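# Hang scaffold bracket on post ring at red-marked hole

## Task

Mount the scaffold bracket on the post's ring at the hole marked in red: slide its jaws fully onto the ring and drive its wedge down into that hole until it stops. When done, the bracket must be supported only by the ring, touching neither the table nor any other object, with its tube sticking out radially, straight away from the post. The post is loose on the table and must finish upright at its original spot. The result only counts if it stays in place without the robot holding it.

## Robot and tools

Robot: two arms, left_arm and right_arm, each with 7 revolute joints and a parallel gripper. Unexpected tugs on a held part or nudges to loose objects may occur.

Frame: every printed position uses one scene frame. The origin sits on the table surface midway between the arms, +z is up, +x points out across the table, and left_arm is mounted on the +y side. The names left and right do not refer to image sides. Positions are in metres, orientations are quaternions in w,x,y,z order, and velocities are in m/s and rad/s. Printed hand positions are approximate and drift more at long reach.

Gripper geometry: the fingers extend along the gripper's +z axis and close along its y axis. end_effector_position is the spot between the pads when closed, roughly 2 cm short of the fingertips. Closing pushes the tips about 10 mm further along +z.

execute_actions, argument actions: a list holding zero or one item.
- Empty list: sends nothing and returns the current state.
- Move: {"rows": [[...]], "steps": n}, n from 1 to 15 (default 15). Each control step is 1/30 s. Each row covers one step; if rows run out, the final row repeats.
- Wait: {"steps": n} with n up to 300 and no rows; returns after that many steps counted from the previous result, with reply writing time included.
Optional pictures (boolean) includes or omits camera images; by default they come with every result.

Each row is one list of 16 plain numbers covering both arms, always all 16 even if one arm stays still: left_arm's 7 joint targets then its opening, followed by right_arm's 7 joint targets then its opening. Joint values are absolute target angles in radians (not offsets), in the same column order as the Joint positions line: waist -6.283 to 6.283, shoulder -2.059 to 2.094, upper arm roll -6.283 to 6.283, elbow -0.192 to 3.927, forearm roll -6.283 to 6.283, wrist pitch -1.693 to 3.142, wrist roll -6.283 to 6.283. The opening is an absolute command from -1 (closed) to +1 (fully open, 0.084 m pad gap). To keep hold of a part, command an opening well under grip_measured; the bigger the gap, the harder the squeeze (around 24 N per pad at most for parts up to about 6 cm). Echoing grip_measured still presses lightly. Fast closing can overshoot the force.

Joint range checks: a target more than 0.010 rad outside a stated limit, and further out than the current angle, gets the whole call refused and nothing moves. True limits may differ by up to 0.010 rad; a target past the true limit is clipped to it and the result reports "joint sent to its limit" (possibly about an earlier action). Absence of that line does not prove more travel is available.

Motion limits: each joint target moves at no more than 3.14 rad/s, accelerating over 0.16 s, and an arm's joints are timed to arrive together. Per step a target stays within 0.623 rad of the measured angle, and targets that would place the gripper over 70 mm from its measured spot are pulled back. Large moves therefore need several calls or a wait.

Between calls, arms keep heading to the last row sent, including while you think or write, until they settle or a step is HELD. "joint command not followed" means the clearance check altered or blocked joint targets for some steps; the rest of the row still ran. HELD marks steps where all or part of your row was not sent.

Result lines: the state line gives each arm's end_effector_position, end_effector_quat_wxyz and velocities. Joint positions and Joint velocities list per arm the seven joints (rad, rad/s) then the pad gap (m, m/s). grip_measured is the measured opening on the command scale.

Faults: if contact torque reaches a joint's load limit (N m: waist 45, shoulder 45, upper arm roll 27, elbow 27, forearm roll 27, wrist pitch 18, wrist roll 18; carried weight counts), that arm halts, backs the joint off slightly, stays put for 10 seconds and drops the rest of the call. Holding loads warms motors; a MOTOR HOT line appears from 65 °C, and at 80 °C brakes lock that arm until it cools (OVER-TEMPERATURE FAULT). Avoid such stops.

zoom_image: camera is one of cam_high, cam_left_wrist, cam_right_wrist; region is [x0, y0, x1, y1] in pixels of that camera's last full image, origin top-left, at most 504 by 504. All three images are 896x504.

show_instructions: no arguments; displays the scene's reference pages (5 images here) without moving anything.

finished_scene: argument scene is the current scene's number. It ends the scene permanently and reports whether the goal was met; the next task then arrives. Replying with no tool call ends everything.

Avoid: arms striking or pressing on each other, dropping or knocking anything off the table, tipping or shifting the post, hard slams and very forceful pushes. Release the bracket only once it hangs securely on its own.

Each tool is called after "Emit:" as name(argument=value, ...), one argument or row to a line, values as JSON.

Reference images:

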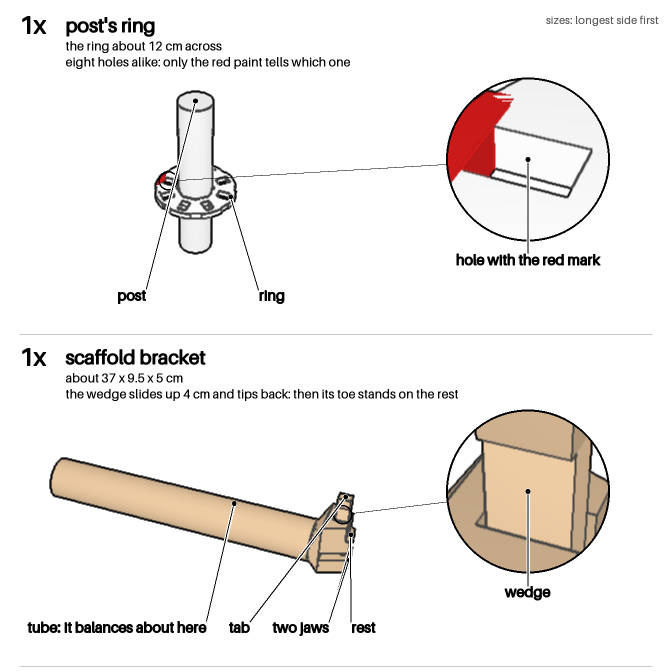

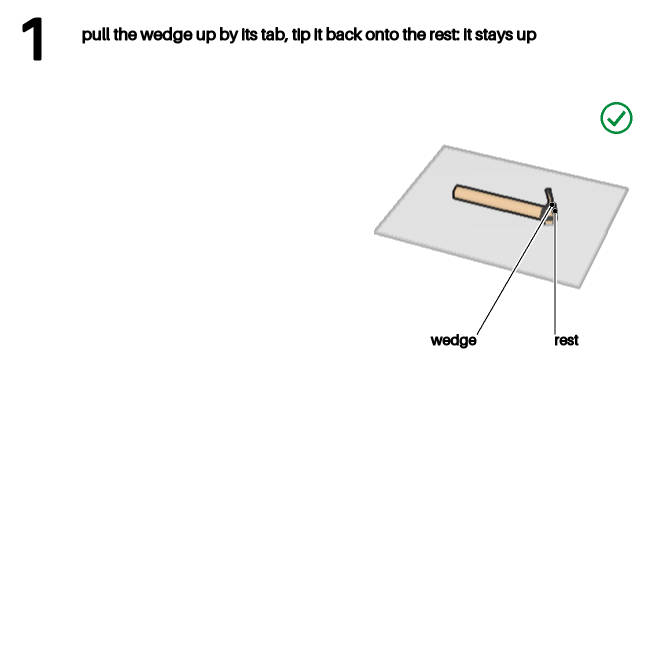

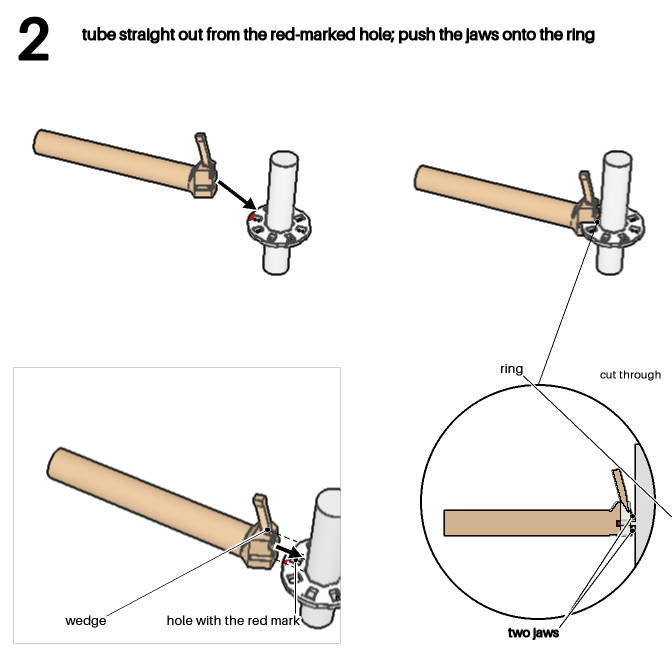

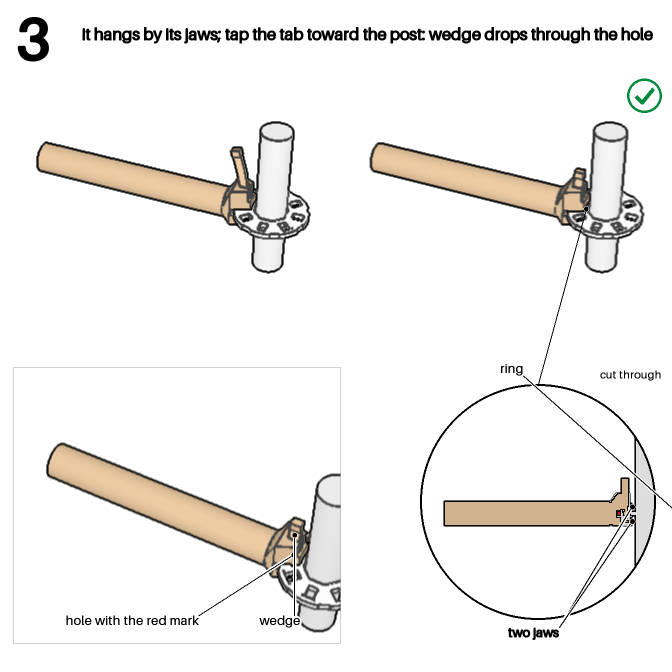

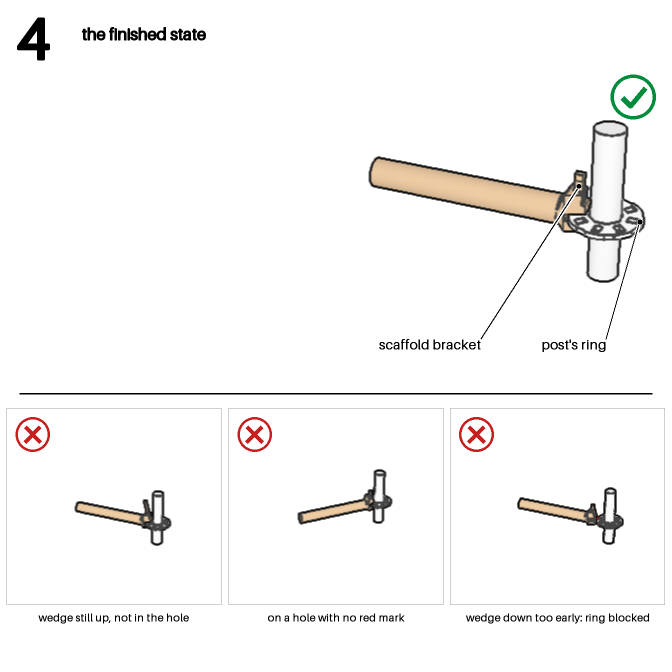

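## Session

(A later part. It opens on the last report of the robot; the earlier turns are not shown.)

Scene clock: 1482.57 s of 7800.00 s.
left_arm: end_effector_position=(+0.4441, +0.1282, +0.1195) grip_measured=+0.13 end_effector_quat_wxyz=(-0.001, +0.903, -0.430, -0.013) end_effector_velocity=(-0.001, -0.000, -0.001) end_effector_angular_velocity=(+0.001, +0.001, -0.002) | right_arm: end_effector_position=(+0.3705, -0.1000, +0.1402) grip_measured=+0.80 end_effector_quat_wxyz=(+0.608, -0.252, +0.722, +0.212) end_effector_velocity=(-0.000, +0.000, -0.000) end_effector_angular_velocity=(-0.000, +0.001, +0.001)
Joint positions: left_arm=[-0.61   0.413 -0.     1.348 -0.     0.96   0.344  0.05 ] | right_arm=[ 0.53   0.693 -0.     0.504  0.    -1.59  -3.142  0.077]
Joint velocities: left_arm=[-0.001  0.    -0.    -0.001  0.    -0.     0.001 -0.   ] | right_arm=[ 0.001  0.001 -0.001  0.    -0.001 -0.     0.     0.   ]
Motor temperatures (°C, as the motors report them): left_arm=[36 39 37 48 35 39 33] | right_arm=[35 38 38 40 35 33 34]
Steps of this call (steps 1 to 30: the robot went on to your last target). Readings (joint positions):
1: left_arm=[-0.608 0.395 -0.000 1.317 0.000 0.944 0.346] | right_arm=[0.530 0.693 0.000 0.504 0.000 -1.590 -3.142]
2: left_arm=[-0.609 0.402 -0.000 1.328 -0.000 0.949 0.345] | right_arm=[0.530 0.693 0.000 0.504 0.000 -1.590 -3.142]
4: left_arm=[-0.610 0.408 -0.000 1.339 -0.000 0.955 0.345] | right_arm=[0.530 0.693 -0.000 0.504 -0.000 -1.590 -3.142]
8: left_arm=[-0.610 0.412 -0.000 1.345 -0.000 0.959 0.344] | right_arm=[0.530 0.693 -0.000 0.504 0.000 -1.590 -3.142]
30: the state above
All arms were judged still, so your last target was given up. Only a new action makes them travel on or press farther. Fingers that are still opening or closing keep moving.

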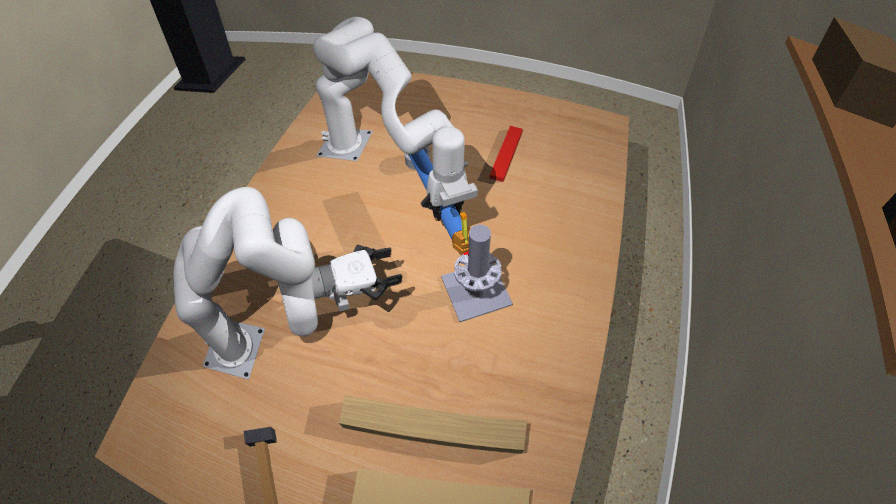

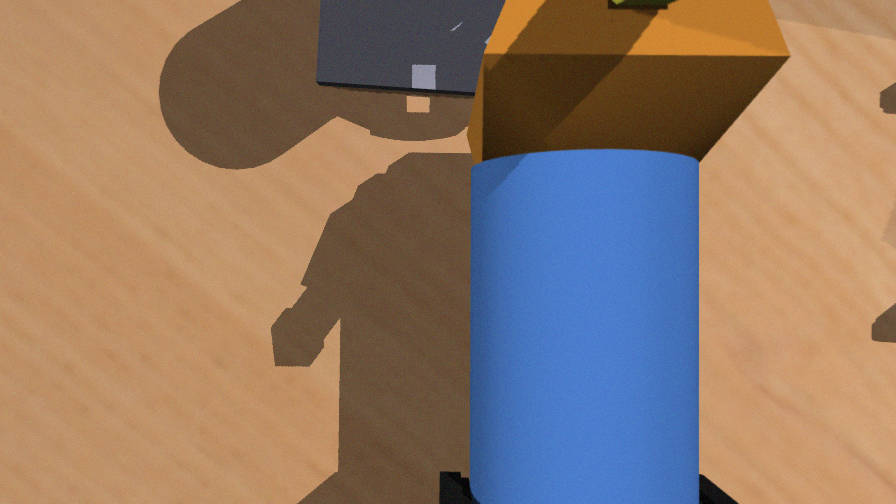

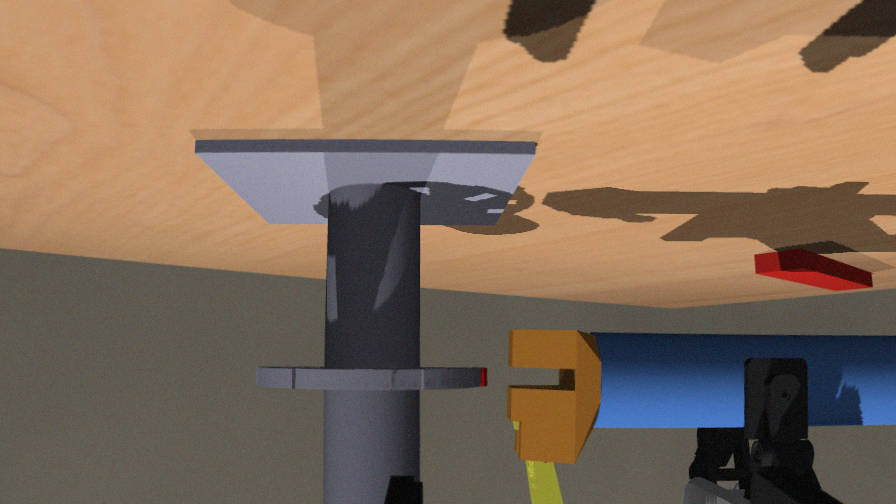

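Emit:
execute_actions(
  actions=[
    {"rows": [[-0.6108,0.4143,0,1.3478,0,0.9577,0.3432,-1,0.53,0.6931,0,0.5036,0,-1.59,-3.1416,0.8],[-0.6117,0.4151,0,1.3479,0,0.9552,0.3423,-1,0.53,0.6931,0,0.5036,0,-1.59,-3.1416,0.8],[-0.6126,0.4159,0,1.3481,0,0.9528,0.3414,-1,0.53,0.6931,0,0.5036,0,-1.59,-3.1416,0.8],[-0.6135,0.4167,0,1.3483,0,0.9503,0.3405,-1,0.53,0.6931,0,0.5036,0,-1.59,-3.1416,0.8],[-0.6144,0.4176,0,1.3485,0,0.9479,0.3397,-1,0.53,0.6931,0,0.5036,0,-1.59,-3.1416,0.8],[-0.6152,0.4184,0,1.3486,0,0.9455,0.3388,-1,0.53,0.6931,0,0.5036,0,-1.59,-3.1416,0.8],[-0.6161,0.4192,0,1.3488,0,0.943,0.3379,-1,0.53,0.6931,0,0.5036,0,-1.59,-3.1416,0.8],[-0.617,0.42,0,1.349,0,0.9406,0.337,-1,0.53,0.6931,0,0.5036,0,-1.59,-3.1416,0.8],[-0.6179,0.4208,0,1.3491,0,0.9381,0.3361,-1,0.53,0.6931,0,0.5036,0,-1.59,-3.1416,0.8],[-0.6188,0.4216,0,1.3493,0,0.9357,0.3352,-1,0.53,0.6931,0,0.5036,0,-1.59,-3.1416,0.8]], "steps": 15},
  ],
  pictures=false,
)

Emit:
execute_actions(
  actions=[
    {"steps": 20},
  ],
)

Emit:
zoom_image(
  camera="cam_right_wrist",
  region=[440, 320, 640, 470],
)

Emit:
zoom_image(
  camera="cam_left_wrist",
  region=[290, 0, 520, 230],
)

Scene clock: 1562.63 s of 7800.00 s.
left_arm: end_effector_position=(+0.4460, +0.1211, +0.1174) grip_measured=+0.13 end_effector_quat_wxyz=(-0.000, +0.902, -0.431, -0.004) end_effector_velocity=(+0.003, -0.000, -0.001) end_effector_angular_velocity=(-0.003, -0.008, +0.006) | right_arm: end_effector_position=(+0.3705, -0.1000, +0.1402) grip_measured=+0.80 end_effector_quat_wxyz=(+0.608, -0.252, +0.722, +0.212) end_effector_velocity=(+0.000, +0.000, +0.000) end_effector_angular_velocity=(+0.001, -0.000, +0.000)
Joint positions: left_arm=[-0.619  0.421 -0.     1.349 -0.     0.937  0.336  0.05 ] | right_arm=[ 0.53   0.693  0.     0.504  0.    -1.59  -3.142  0.077]
Joint velocities: left_arm=[-0.002  0.003  0.004 -0.     0.001 -0.012 -0.004  0.   ] | right_arm=[-0.    -0.001  0.     0.    -0.001  0.     0.    -0.   ]
Motor temperatures (°C, as the motors report them): left_arm=[36 40 37 49 35 39 33] | right_arm=[35 38 38 40 35 33 34]
Steps of this call (steps 1 to 90: nothing new was sent; then 76.57 s passed at rest; steps 91 to 105: all 15 steps of this action). Readings (joint positions):
91: left_arm=[-0.610 0.414 0.000 1.348 0.000 0.960 0.344] | right_arm=[0.530 0.693 -0.000 0.504 -0.000 -1.590 -3.142]
92: left_arm=[-0.610 0.414 0.000 1.348 0.000 0.959 0.344] | right_arm=[0.530 0.693 -0.000 0.504 0.000 -1.590 -3.142]
94: left_arm=[-0.611 0.415 0.000 1.348 0.000 0.956 0.343] | right_arm=[0.530 0.693 0.000 0.504 -0.000 -1.590 -3.142]
98: left_arm=[-0.614 0.418 -0.000 1.348 -0.000 0.948 0.340] | right_arm=[0.530 0.693 -0.000 0.504 0.000 -1.590 -3.142]
105: the state above

Scene clock: 1563.30 s of 7800.00 s.
left_arm: end_effector_position=(+0.4463, +0.1210, +0.1174) grip_measured=+0.13 end_effector_quat_wxyz=(-0.000, +0.903, -0.430, -0.004) end_effector_velocity=(+0.000, -0.001, +0.001) end_effector_angular_velocity=(-0.001, -0.001, -0.002) | right_arm: end_effector_position=(+0.3705, -0.1000, +0.1402) grip_measured=+0.80 end_effector_quat_wxyz=(+0.608, -0.252, +0.722, +0.212) end_effector_velocity=(+0.000, -0.001, -0.001) end_effector_angular_velocity=(-0.003, +0.000, -0.001)
Joint positions: left_arm=[-0.619  0.422  0.     1.349  0.     0.936  0.335  0.05 ] | right_arm=[ 0.53   0.693 -0.     0.504  0.    -1.59  -3.142  0.077]
Joint velocities: left_arm=[-0.001 -0.     0.     0.002 -0.    -0.     0.001  0.   ] | right_arm=[-0.002  0.001 -0.001 -0.001 -0.001  0.    -0.002 -0.   ]
Motor temperatures (°C, as the motors report them): left_arm=[36 40 37 49 35 39 33] | right_arm=[35 38 38 40 35 33 34]
Steps of this call (steps 1 to 15: the robot went on to your last target; steps 16 to 20: nothing new was sent). Readings (joint positions):
1: left_arm=[-0.619 0.421 -0.000 1.349 -0.000 0.936 0.335] | right_arm=[0.530 0.693 0.000 0.504 -0.000 -1.590 -3.142]
2: left_arm=[-0.619 0.421 -0.000 1.349 -0.000 0.936 0.335] | right_arm=[0.530 0.693 0.000 0.504 -0.000 -1.590 -3.142]
4: left_arm=[-0.619 0.422 0.000 1.349 0.000 0.936 0.335] | right_arm=[0.530 0.693 0.000 0.504 -0.000 -1.590 -3.142]
8: left_arm=[-0.619 0.422 0.000 1.349 0.000 0.936 0.335] | right_arm=[0.530 0.693 -0.000 0.504 -0.000 -1.590 -3.142]
20: the state above
All arms were judged still, so your last target was given up. Only a new action makes them travel on or press farther. Fingers that are still opening or closing keep moving.

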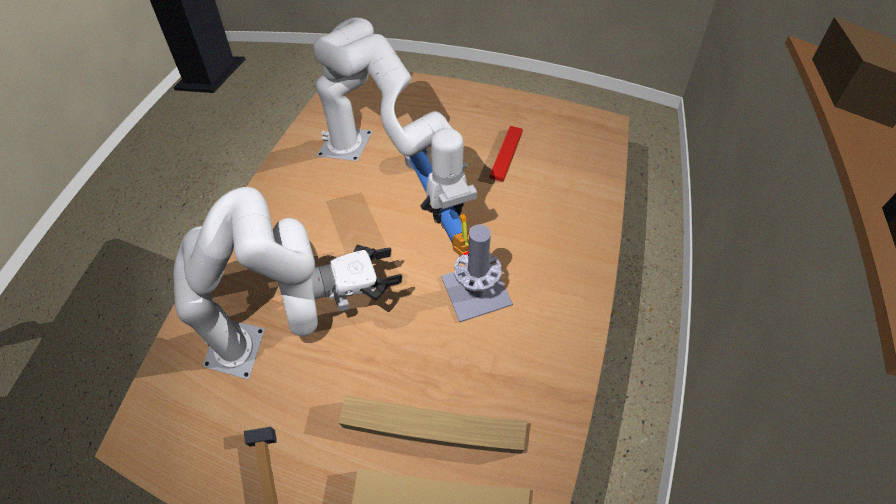

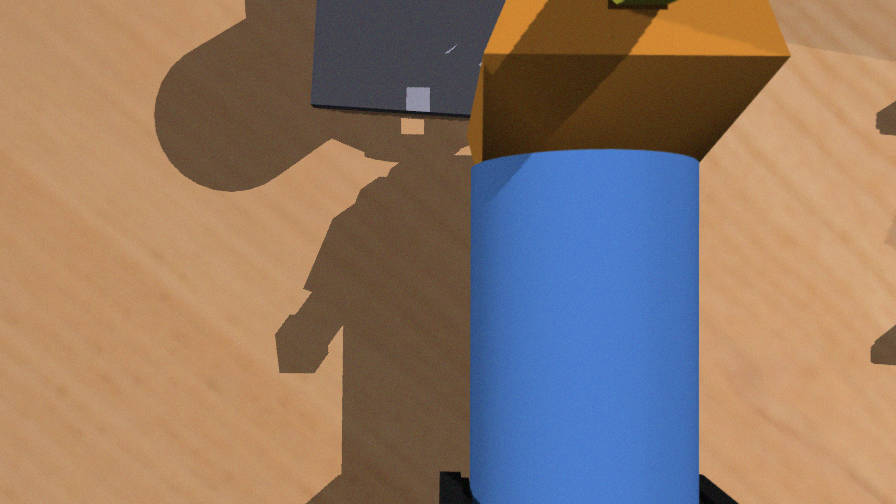

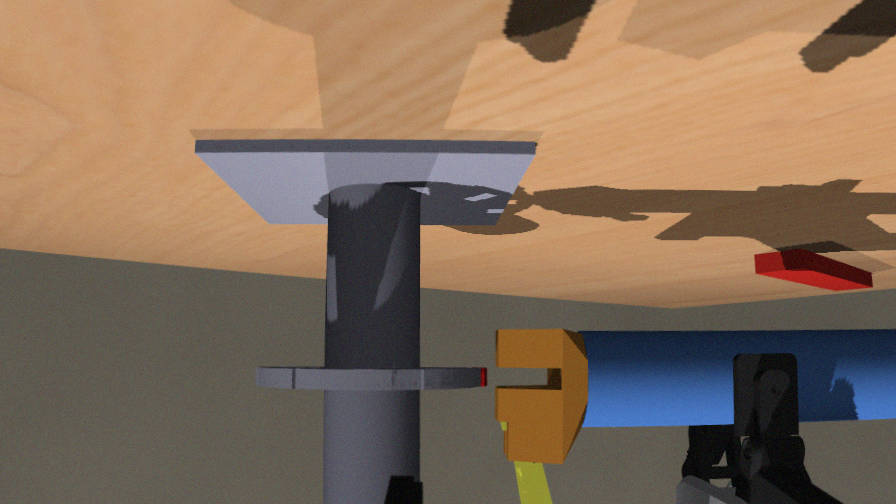

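Region (440, 320, 640, 470) of cam_right_wrist's 896x504 image, scaled by 2.520, with more detail than that image has; it fills the top 378 rows of this view, and the rest is white.

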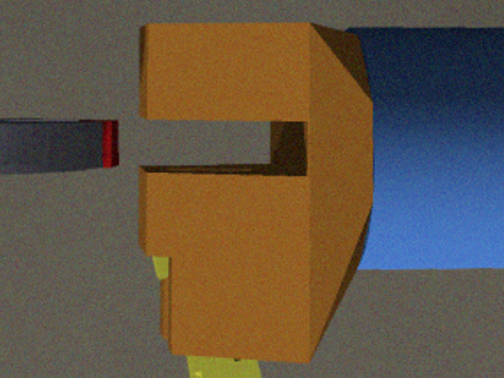

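Region (290, 0, 520, 230) of cam_left_wrist's 896x504 image, scaled by 2.191, with more detail than that image has.

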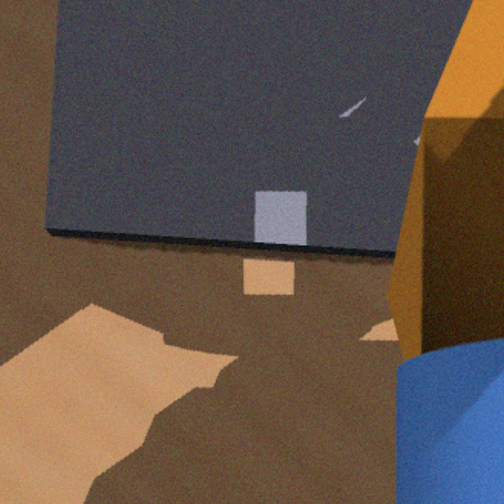

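Emit:
execute_actions(
  actions=[
    {"rows": [[-0.6194,0.4246,0,1.3539,0,0.9373,0.3346,-1,0.53,0.6931,0,0.5036,0,-1.59,-3.1416,0.8],[-0.6199,0.4276,0,1.3585,0,0.9388,0.3341,-1,0.53,0.6931,0,0.5036,0,-1.59,-3.1416,0.8],[-0.6205,0.4306,0,1.363,0,0.9404,0.3335,-1,0.53,0.6931,0,0.5036,0,-1.59,-3.1416,0.8],[-0.621,0.4336,0,1.3676,0,0.942,0.333,-1,0.53,0.6931,0,0.5036,0,-1.59,-3.1416,0.8],[-0.6216,0.4366,0,1.3722,0,0.9436,0.3324,-1,0.53,0.6931,0,0.5036,0,-1.59,-3.1416,0.8],[-0.6222,0.4396,0,1.3768,0,0.9451,0.3318,-1,0.53,0.6931,0,0.5036,0,-1.59,-3.1416,0.8],[-0.6227,0.4426,0,1.3814,0,0.9467,0.3313,-1,0.53,0.6931,0,0.5036,0,-1.59,-3.1416,0.8],[-0.6233,0.4457,0,1.3859,0,0.9483,0.3307,-1,0.53,0.6931,0,0.5036,0,-1.59,-3.1416,0.8],[-0.6238,0.4487,0,1.3905,0,0.9499,0.3302,-1,0.53,0.6931,0,0.5036,0,-1.59,-3.1416,0.8],[-0.6244,0.4517,0,1.3951,0,0.9514,0.3296,-1,0.53,0.6931,0,0.5036,0,-1.59,-3.1416,0.8],[-0.625,0.4547,0,1.3997,0,0.953,0.329,-1,0.53,0.6931,0,0.5036,0,-1.59,-3.1416,0.8],[-0.6255,0.4577,0,1.4043,0,0.9546,0.3285,-1,0.53,0.6931,0,0.5036,0,-1.59,-3.1416,0.8],[-0.6261,0.4607,0,1.4088,0,0.9562,0.3279,-1,0.53,0.6931,0,0.5036,0,-1.59,-3.1416,0.8],[-0.6266,0.4637,0,1.4134,0,0.9577,0.3274,-1,0.53,0.6931,0,0.5036,0,-1.59,-3.1416,0.8],[-0.6272,0.4667,0,1.418,0,0.9593,0.3268,-1,0.53,0.6931,0,0.5036,0,-1.59,-3.1416,0.8]], "steps": 15},
  ],
  pictures=false,
)

Emit:
execute_actions(
  actions=[
    {"steps": 25},
  ],
)

Emit:
zoom_image(
  camera="cam_right_wrist",
  region=[400, 320, 600, 470],
)

Scene clock: 1588.83 s of 7800.00 s.
left_arm: end_effector_position=(+0.4538, +0.1118, +0.1172) grip_measured=+0.13 end_effector_quat_wxyz=(-0.000, +0.903, -0.431, -0.004) end_effector_velocity=(+0.019, -0.023, -0.001) end_effector_angular_velocity=(-0.001, -0.000, +0.001) | right_arm: end_effector_position=(+0.3705, -0.1000, +0.1402) grip_measured=+0.80 end_effector_quat_wxyz=(+0.608, -0.252, +0.722, +0.212) end_effector_velocity=(-0.001, +0.001, -0.000) end_effector_angular_velocity=(+0.000, +0.000, +0.002)
Joint positions: left_arm=[-0.625  0.457 -0.     1.403 -0.     0.954  0.329  0.05 ] | right_arm=[ 0.53   0.693 -0.     0.504 -0.    -1.59  -3.142  0.077]
Joint velocities: left_arm=[-0.015  0.089 -0.     0.136 -0.     0.046 -0.017 -0.   ] | right_arm=[ 0.001  0.     0.001  0.    -0.     0.     0.    -0.   ]
Motor temperatures (°C, as the motors report them): left_arm=[36 40 37 49 35 39 33] | right_arm=[35 38 38 40 35 33 34]
Steps of this call (steps 1 to 90: nothing new was sent; then 22.03 s passed at rest; steps 91 to 105: all 15 steps of this action). Readings (joint positions):
91: left_arm=[-0.619 0.422 0.000 1.349 -0.000 0.936 0.335] | right_arm=[0.530 0.693 -0.000 0.504 -0.000 -1.590 -3.142]
92: left_arm=[-0.619 0.422 0.000 1.350 0.000 0.936 0.335] | right_arm=[0.530 0.693 -0.000 0.504 0.000 -1.590 -3.142]
94: left_arm=[-0.620 0.426 0.000 1.356 0.000 0.938 0.334] | right_arm=[0.530 0.693 0.000 0.504 -0.000 -1.590 -3.142]
98: left_arm=[-0.622 0.437 -0.000 1.372 -0.000 0.943 0.332] | right_arm=[0.530 0.693 -0.000 0.504 -0.000 -1.590 -3.142]
105: the state above

Scene clock: 1589.67 s of 7800.00 s.
left_arm: end_effector_position=(+0.4558, +0.1094, +0.1172) grip_measured=+0.13 end_effector_quat_wxyz=(-0.000, +0.903, -0.430, -0.004) end_effector_velocity=(-0.001, -0.001, -0.000) end_effector_angular_velocity=(-0.000, +0.000, -0.001) | right_arm: end_effector_position=(+0.3705, -0.1000, +0.1402) grip_measured=+0.80 end_effector_quat_wxyz=(+0.608, -0.252, +0.722, +0.212) end_effector_velocity=(-0.000, +0.001, +0.000) end_effector_angular_velocity=(+0.001, +0.001, +0.002)
Joint positions: left_arm=[-0.627  0.467  0.     1.418  0.     0.959  0.327  0.05 ] | right_arm=[ 0.53   0.693  0.     0.504 -0.    -1.59  -3.142  0.077]
Joint velocities: left_arm=[-0.001 -0.    -0.001 -0.     0.    -0.    -0.001  0.   ] | right_arm=[ 0.002  0.    -0.     0.    -0.001  0.     0.001  0.   ]
Motor temperatures (°C, as the motors report them): left_arm=[36 40 37 49 35 39 33] | right_arm=[35 38 38 40 35 33 34]
Steps of this call (steps 1 to 25: the robot went on to your last target). Readings (joint positions):
1: left_arm=[-0.626 0.460 0.000 1.408 -0.000 0.956 0.328] | right_arm=[0.530 0.693 0.000 0.504 -0.000 -1.590 -3.142]
2: left_arm=[-0.626 0.463 -0.000 1.411 -0.000 0.957 0.328] | right_arm=[0.530 0.693 0.000 0.504 -0.000 -1.590 -3.142]
4: left_arm=[-0.627 0.465 -0.000 1.415 -0.000 0.958 0.327] | right_arm=[0.530 0.693 -0.000 0.504 -0.000 -1.590 -3.142]
8: left_arm=[-0.627 0.466 0.000 1.417 0.000 0.959 0.327] | right_arm=[0.530 0.693 0.000 0.504 -0.000 -1.590 -3.142]
25: the state above

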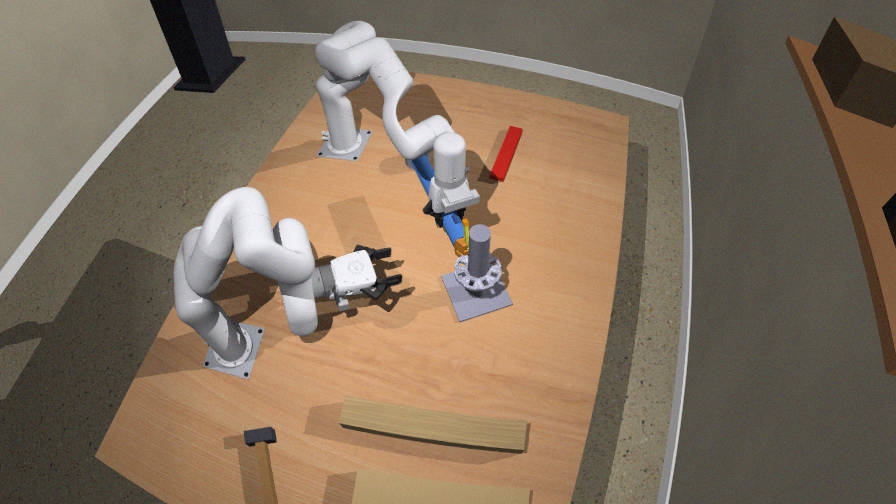

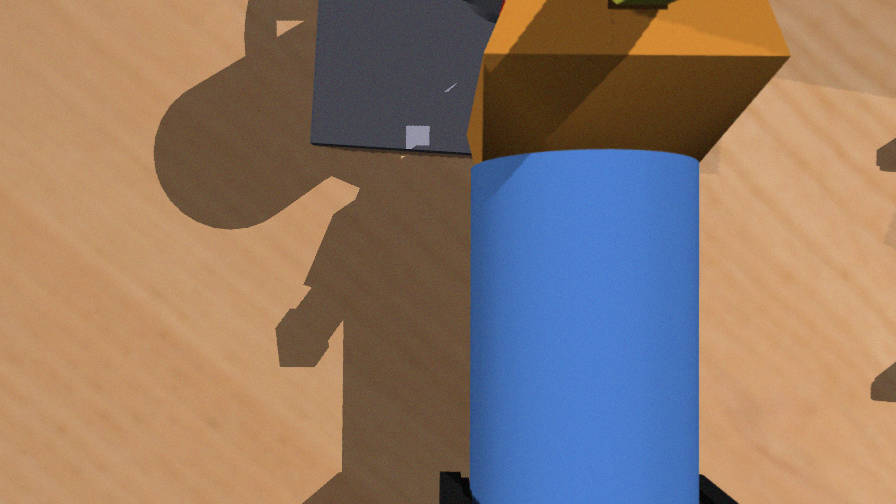

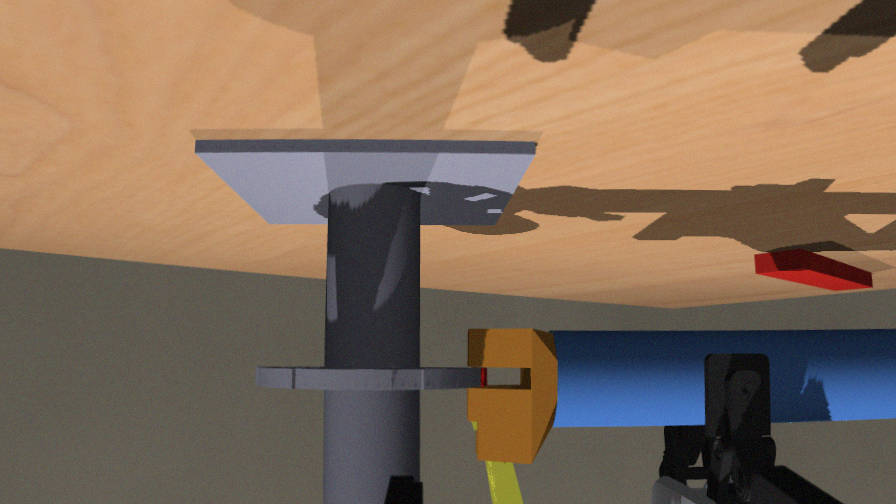

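Region (400, 320, 600, 470) of cam_right_wrist's 896x504 image, scaled by 2.520, with more detail than that image has; it fills the top 378 rows of this view, and the rest is white.

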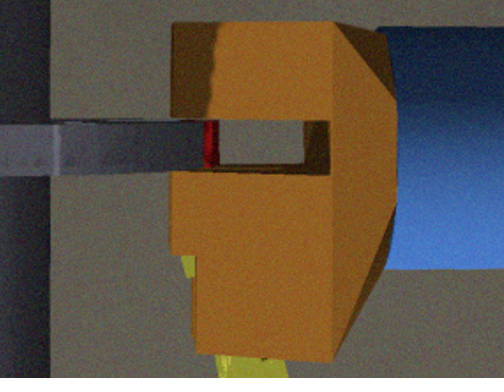

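Emit:
execute_actions(
  actions=[
    {"rows": [[-0.6278,0.4702,0,1.4235,0,0.9613,0.3262,-1,0.53,0.6931,0,0.5036,0,-1.59,-3.1416,0.8],[-0.6284,0.4737,0,1.4289,0,0.9633,0.3256,-1,0.53,0.6931,0,0.5036,0,-1.59,-3.1416,0.8],[-0.629,0.4772,0,1.4344,0,0.9652,0.325,-1,0.53,0.6931,0,0.5036,0,-1.59,-3.1416,0.8],[-0.6297,0.4807,0,1.4399,0,0.9672,0.3243,-1,0.53,0.6931,0,0.5036,0,-1.59,-3.1416,0.8],[-0.6303,0.4842,0,1.4454,0,0.9692,0.3237,-1,0.53,0.6931,0,0.5036,0,-1.59,-3.1416,0.8],[-0.6309,0.4877,0,1.4508,0,0.9712,0.3231,-1,0.53,0.6931,0,0.5036,0,-1.59,-3.1416,0.8],[-0.6315,0.4912,0,1.4563,0,0.9732,0.3225,-1,0.53,0.6931,0,0.5036,0,-1.59,-3.1416,0.8],[-0.6321,0.4946,0,1.4618,0,0.9751,0.3219,-1,0.53,0.6931,0,0.5036,0,-1.59,-3.1416,0.8],[-0.6327,0.4981,0,1.4673,0,0.9771,0.3213,-1,0.53,0.6931,0,0.5036,0,-1.59,-3.1416,0.8],[-0.6333,0.5016,0,1.4727,0,0.9791,0.3207,-1,0.53,0.6931,0,0.5036,0,-1.59,-3.1416,0.8],[-0.6339,0.5051,0,1.4782,0,0.9811,0.3201,-1,0.53,0.6931,0,0.5036,0,-1.59,-3.1416,0.8],[-0.6346,0.5086,0,1.4837,0,0.9831,0.3194,-1,0.53,0.6931,0,0.5036,0,-1.59,-3.1416,0.8],[-0.6352,0.5121,0,1.4892,0,0.985,0.3188,-1,0.53,0.6931,0,0.5036,0,-1.59,-3.1416,0.8],[-0.6358,0.5156,0,1.4946,0,0.987,0.3182,-1,0.53,0.6931,0,0.5036,0,-1.59,-3.1416,0.8],[-0.6364,0.5191,0,1.5001,0,0.989,0.3176,-1,0.53,0.6931,0,0.5036,0,-1.59,-3.1416,0.8]], "steps": 15},
  ],
  pictures=false,
)

Emit:
execute_actions(
  actions=[
    {"steps": 25},
  ],
)

Emit:
zoom_image(
  camera="cam_right_wrist",
  region=[400, 320, 600, 470],
)

Scene clock: 1618.63 s of 7800.00 s.
left_arm: end_effector_position=(+0.4643, +0.0990, +0.1172) grip_measured=+0.13 end_effector_quat_wxyz=(-0.001, +0.903, -0.430, -0.004) end_effector_velocity=(+0.021, -0.026, -0.000) end_effector_angular_velocity=(-0.000, -0.001, +0.001) | right_arm: end_effector_position=(+0.3705, -0.1000, +0.1402) grip_measured=+0.80 end_effector_quat_wxyz=(+0.608, -0.252, +0.722, +0.212) end_effector_velocity=(-0.000, +0.001, +0.000) end_effector_angular_velocity=(-0.000, -0.002, +0.003)
Joint positions: left_arm=[-0.634  0.508 -0.     1.483 -0.     0.983  0.32   0.05 ] | right_arm=[ 0.53   0.693  0.     0.504  0.    -1.59  -3.142  0.077]
Joint velocities: left_arm=[-0.018  0.104  0.001  0.164 -0.001  0.059 -0.018  0.   ] | right_arm=[ 0.001 -0.     0.001  0.001 -0.001 -0.    -0.002  0.   ]
Motor temperatures (°C, as the motors report them): left_arm=[36 40 37 49 35 39 33] | right_arm=[35 38 38 40 35 33 34]
Steps of this call (steps 1 to 15: the robot went on to your last target; steps 16 to 90: nothing new was sent; then 25.47 s passed at rest; steps 91 to 105: all 15 steps of this action). Readings (joint positions):
91: left_arm=[-0.627 0.467 0.000 1.418 0.000 0.959 0.327] | right_arm=[0.530 0.693 0.000 0.504 -0.000 -1.590 -3.142]
92: left_arm=[-0.627 0.468 0.000 1.419 0.000 0.960 0.327] | right_arm=[0.530 0.693 0.000 0.504 0.000 -1.590 -3.142]
94: left_arm=[-0.628 0.472 0.000 1.426 0.000 0.962 0.326] | right_arm=[0.530 0.693 -0.000 0.504 0.000 -1.590 -3.142]
98: left_arm=[-0.630 0.484 -0.000 1.445 -0.000 0.969 0.324] | right_arm=[0.530 0.693 -0.000 0.504 -0.000 -1.590 -3.142]
105: the state above

Scene clock: 1619.47 s of 7800.00 s.
left_arm: end_effector_position=(+0.4665, +0.0962, +0.1172) grip_measured=+0.13 end_effector_quat_wxyz=(-0.001, +0.903, -0.430, -0.004) end_effector_velocity=(+0.001, -0.000, +0.001) end_effector_angular_velocity=(-0.001, -0.001, -0.000) | right_arm: end_effector_position=(+0.3705, -0.1000, +0.1402) grip_measured=+0.80 end_effector_quat_wxyz=(+0.608, -0.252, +0.722, +0.212) end_effector_velocity=(+0.000, -0.000, -0.000) end_effector_angular_velocity=(-0.000, +0.001, -0.001)
Joint positions: left_arm=[-0.636  0.519  0.     1.5    0.     0.989  0.318  0.05 ] | right_arm=[ 0.53   0.693 -0.     0.504  0.    -1.59  -3.142  0.077]
Joint velocities: left_arm=[ 0.001 -0.    -0.     0.001 -0.    -0.     0.001 -0.   ] | right_arm=[-0.     0.001  0.     0.     0.001  0.    -0.    -0.   ]
Motor temperatures (°C, as the motors report them): left_arm=[36 40 37 49 35 39 33] | right_arm=[35 38 38 40 35 33 34]
Steps of this call (steps 1 to 25: the robot went on to your last target). Readings (joint positions):
1: left_arm=[-0.635 0.512 0.000 1.488 0.000 0.985 0.319] | right_arm=[0.530 0.693 -0.000 0.504 -0.000 -1.590 -3.142]
2: left_arm=[-0.636 0.514 -0.000 1.492 -0.000 0.986 0.319] | right_arm=[0.530 0.693 -0.000 0.504 -0.000 -1.590 -3.142]
4: left_arm=[-0.636 0.517 -0.000 1.497 -0.000 0.987 0.318] | right_arm=[0.530 0.693 0.000 0.504 0.000 -1.590 -3.142]
8: left_arm=[-0.636 0.519 0.000 1.499 0.000 0.989 0.318] | right_arm=[0.530 0.693 0.000 0.504 0.000 -1.590 -3.142]
25: the state above

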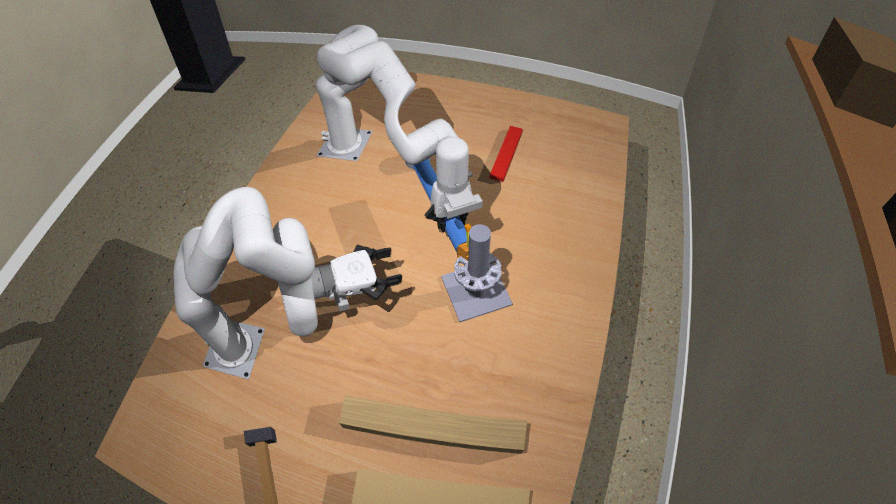

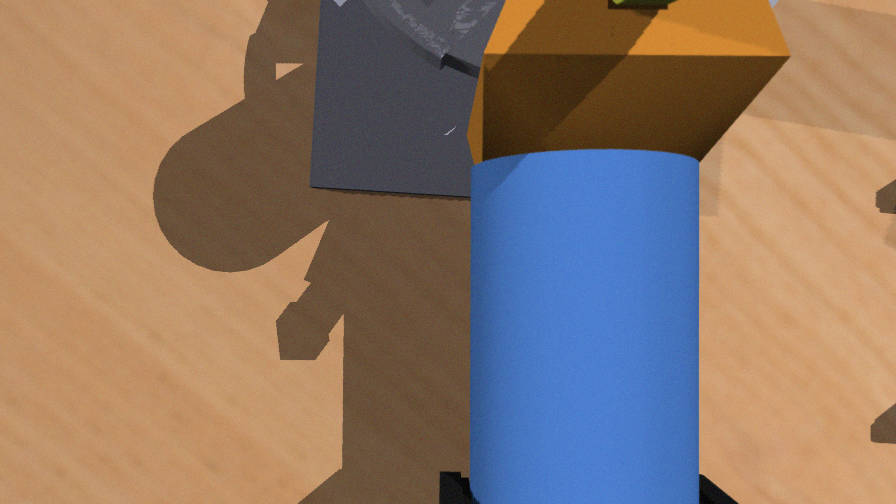

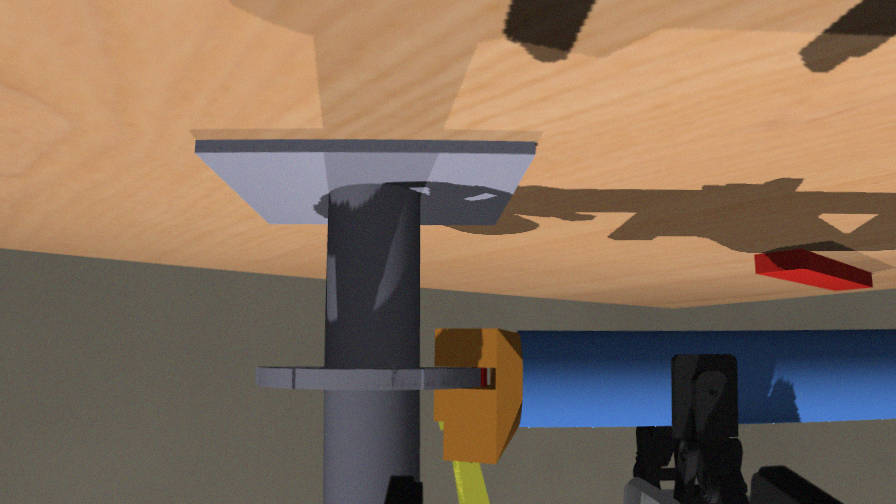

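Region (400, 320, 600, 470) of cam_right_wrist's 896x504 image, scaled by 2.520, with more detail than that image has; it fills the top 378 rows of this view, and the rest is white.

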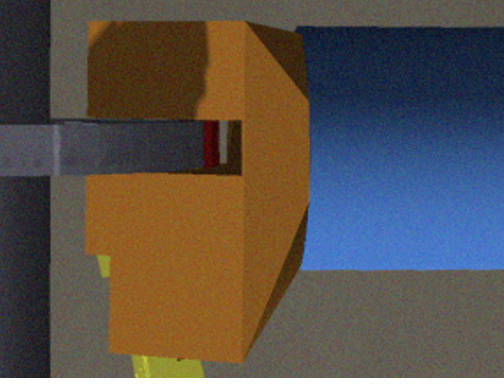

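Emit:
execute_actions(
  actions=[
    {"rows": [[-0.6366,0.5202,0,1.5018,0,0.9896,0.3174,-1,0.53,0.6931,0,0.5036,0,-1.59,-3.1416,0.8],[-0.6368,0.5212,0,1.5034,0,0.9902,0.3172,-1,0.53,0.6931,0,0.5036,0,-1.59,-3.1416,0.8],[-0.6369,0.5223,0,1.5051,0,0.9908,0.3171,-1,0.53,0.6931,0,0.5036,0,-1.59,-3.1416,0.8],[-0.6371,0.5234,0,1.5068,0,0.9914,0.3169,-1,0.53,0.6931,0,0.5036,0,-1.59,-3.1416,0.8],[-0.6373,0.5244,0,1.5084,0,0.992,0.3167,-1,0.53,0.6931,0,0.5036,0,-1.59,-3.1416,0.8],[-0.6375,0.5255,0,1.5101,0,0.9926,0.3165,-1,0.53,0.6931,0,0.5036,0,-1.59,-3.1416,0.8],[-0.6376,0.5266,0,1.5118,0,0.9932,0.3164,-1,0.53,0.6931,0,0.5036,0,-1.59,-3.1416,0.8],[-0.6378,0.5276,0,1.5134,0,0.9938,0.3162,-1,0.53,0.6931,0,0.5036,0,-1.59,-3.1416,0.8],[-0.638,0.5287,0,1.5151,0,0.9944,0.316,-1,0.53,0.6931,0,0.5036,0,-1.59,-3.1416,0.8],[-0.6382,0.5298,0,1.5168,0,0.995,0.3158,-1,0.53,0.6931,0,0.5036,0,-1.59,-3.1416,0.8],[-0.6383,0.5308,0,1.5184,0,0.9956,0.3157,-1,0.53,0.6931,0,0.5036,0,-1.59,-3.1416,0.8],[-0.6385,0.5319,0,1.5201,0,0.9962,0.3155,-1,0.53,0.6931,0,0.5036,0,-1.59,-3.1416,0.8]], "steps": 15},
  ],
  pictures=false,
)

Emit:
execute_actions(
  actions=[
    {"steps": 15},
  ],
)

Emit:
zoom_image(
  camera="cam_right_wrist",
  region=[400, 320, 600, 470],
)

Scene clock: 1634.73 s of 7800.00 s.
left_arm: end_effector_position=(+0.4684, +0.0938, +0.1166) grip_measured=+0.13 end_effector_quat_wxyz=(-0.001, +0.903, -0.430, -0.005) end_effector_velocity=(+0.000, -0.001, -0.004) end_effector_angular_velocity=(+0.006, +0.008, +0.001) | right_arm: end_effector_position=(+0.3705, -0.1000, +0.1402) grip_measured=+0.80 end_effector_quat_wxyz=(+0.608, -0.252, +0.722, +0.212) end_effector_velocity=(+0.000, -0.000, +0.000) end_effector_angular_velocity=(+0.000, -0.000, +0.000)
Joint positions: left_arm=[-0.638  0.531  0.     1.518  0.     0.997  0.316  0.05 ] | right_arm=[ 0.53   0.693  0.     0.504 -0.    -1.59  -3.142  0.077]
Joint velocities: left_arm=[-0.001  0.014 -0.     0.013  0.001  0.009 -0.003  0.   ] | right_arm=[-0.001  0.    -0.     0.    -0.001 -0.    -0.     0.   ]
Motor temperatures (°C, as the motors report them): left_arm=[36 40 37 49 35 39 33] | right_arm=[35 38 38 40 35 33 34]
Steps of this call (steps 1 to 15: the robot went on to your last target; steps 16 to 90: nothing new was sent; then 11.77 s passed at rest; steps 91 to 105: all 15 steps of this action). Readings (joint positions):
91: left_arm=[-0.636 0.519 0.000 1.500 -0.000 0.989 0.318] | right_arm=[0.530 0.693 0.000 0.504 -0.000 -1.590 -3.142]
92: left_arm=[-0.636 0.519 0.000 1.501 0.000 0.989 0.318] | right_arm=[0.530 0.693 -0.000 0.504 -0.000 -1.590 -3.142]
94: left_arm=[-0.637 0.521 0.000 1.503 0.000 0.990 0.317] | right_arm=[0.530 0.693 -0.000 0.504 -0.000 -1.590 -3.142]
98: left_arm=[-0.637 0.524 -0.000 1.509 -0.000 0.992 0.317] | right_arm=[0.530 0.693 0.000 0.504 -0.000 -1.590 -3.142]
105: the state above

Scene clock: 1635.23 s of 7800.00 s.
left_arm: end_effector_position=(+0.4687, +0.0936, +0.1166) grip_measured=+0.13 end_effector_quat_wxyz=(-0.001, +0.903, -0.430, -0.005) end_effector_velocity=(+0.001, -0.000, +0.001) end_effector_angular_velocity=(-0.001, -0.002, +0.000) | right_arm: end_effector_position=(+0.3705, -0.1000, +0.1402) grip_measured=+0.80 end_effector_quat_wxyz=(+0.608, -0.252, +0.722, +0.212) end_effector_velocity=(+0.001, -0.001, +0.000) end_effector_angular_velocity=(-0.002, -0.002, -0.002)
Joint positions: left_arm=[-0.638  0.532  0.     1.519  0.     0.997  0.316  0.05 ] | right_arm=[ 0.53   0.693  0.     0.504  0.    -1.59  -3.142  0.077]
Joint velocities: left_arm=[ 0.     0.     0.     0.002 -0.    -0.001  0.    -0.   ] | right_arm=[-0.001 -0.    -0.     0.     0.001 -0.    -0.003 -0.   ]
Motor temperatures (°C, as the motors report them): left_arm=[36 40 37 49 35 39 33] | right_arm=[35 38 38 40 35 33 34]
Steps of this call (steps 1 to 15: the robot went on to your last target). Readings (joint positions):
1: left_arm=[-0.638 0.531 0.000 1.518 0.000 0.997 0.316] | right_arm=[0.530 0.693 0.000 0.504 0.000 -1.590 -3.142]
2: left_arm=[-0.638 0.532 0.000 1.518 0.000 0.997 0.316] | right_arm=[0.530 0.693 0.000 0.504 -0.000 -1.590 -3.142]
4: left_arm=[-0.638 0.532 0.000 1.519 0.000 0.997 0.316] | right_arm=[0.530 0.693 0.000 0.504 -0.000 -1.590 -3.142]
8: left_arm=[-0.638 0.532 0.000 1.519 0.000 0.997 0.316] | right_arm=[0.530 0.693 -0.000 0.504 -0.000 -1.590 -3.142]
15: the state above
All arms were judged still, so your last target was given up. Only a new action makes them travel on or press farther. Fingers that are still opening or closing keep moving.

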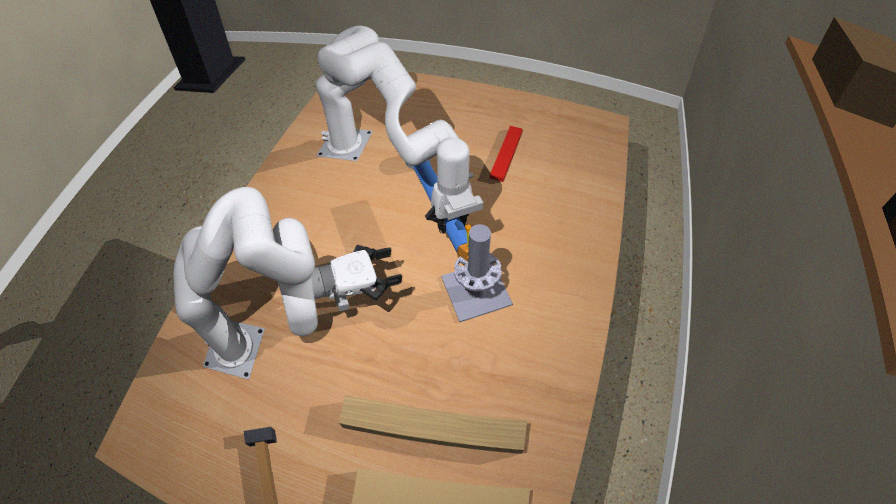

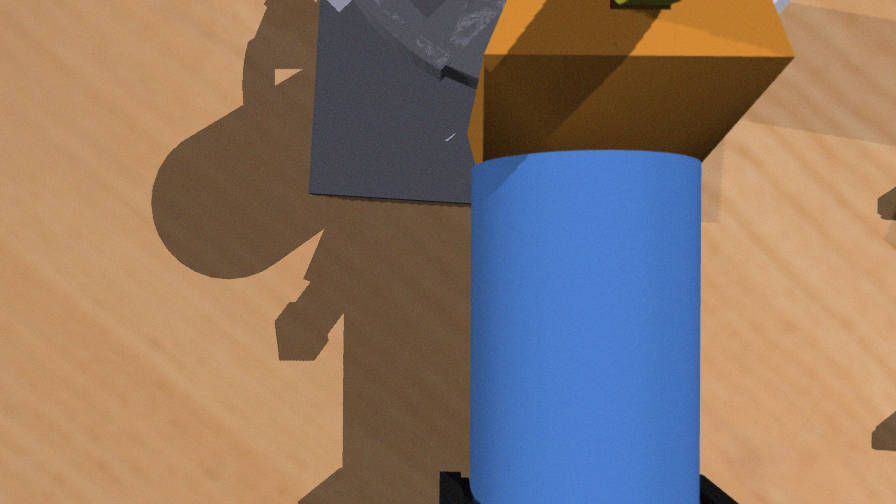

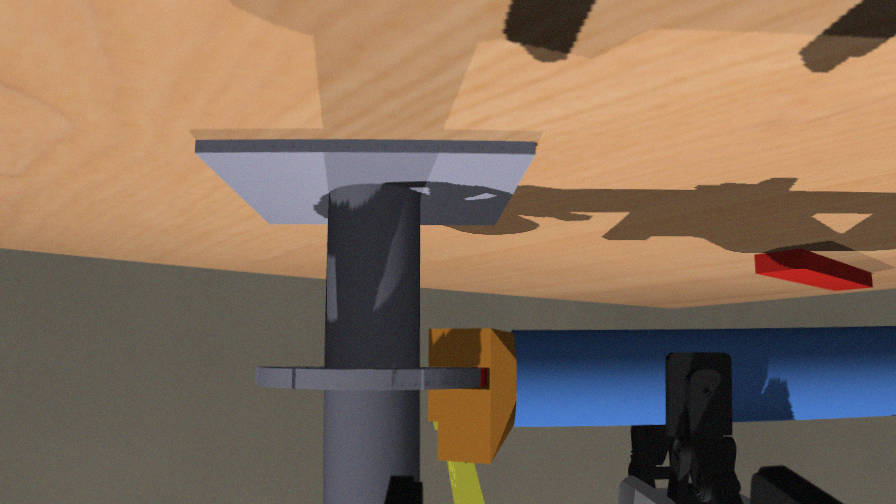

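Region (400, 320, 600, 470) of cam_right_wrist's 896x504 image, scaled by 2.520, with more detail than that image has; it fills the top 378 rows of this view, and the rest is white.

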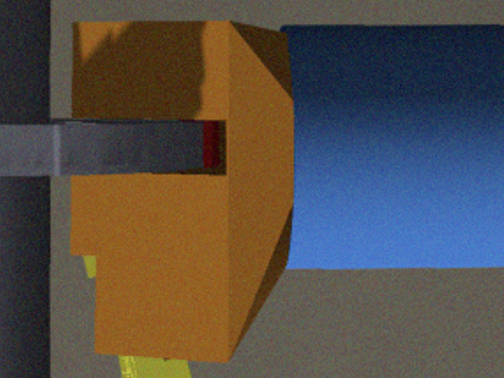

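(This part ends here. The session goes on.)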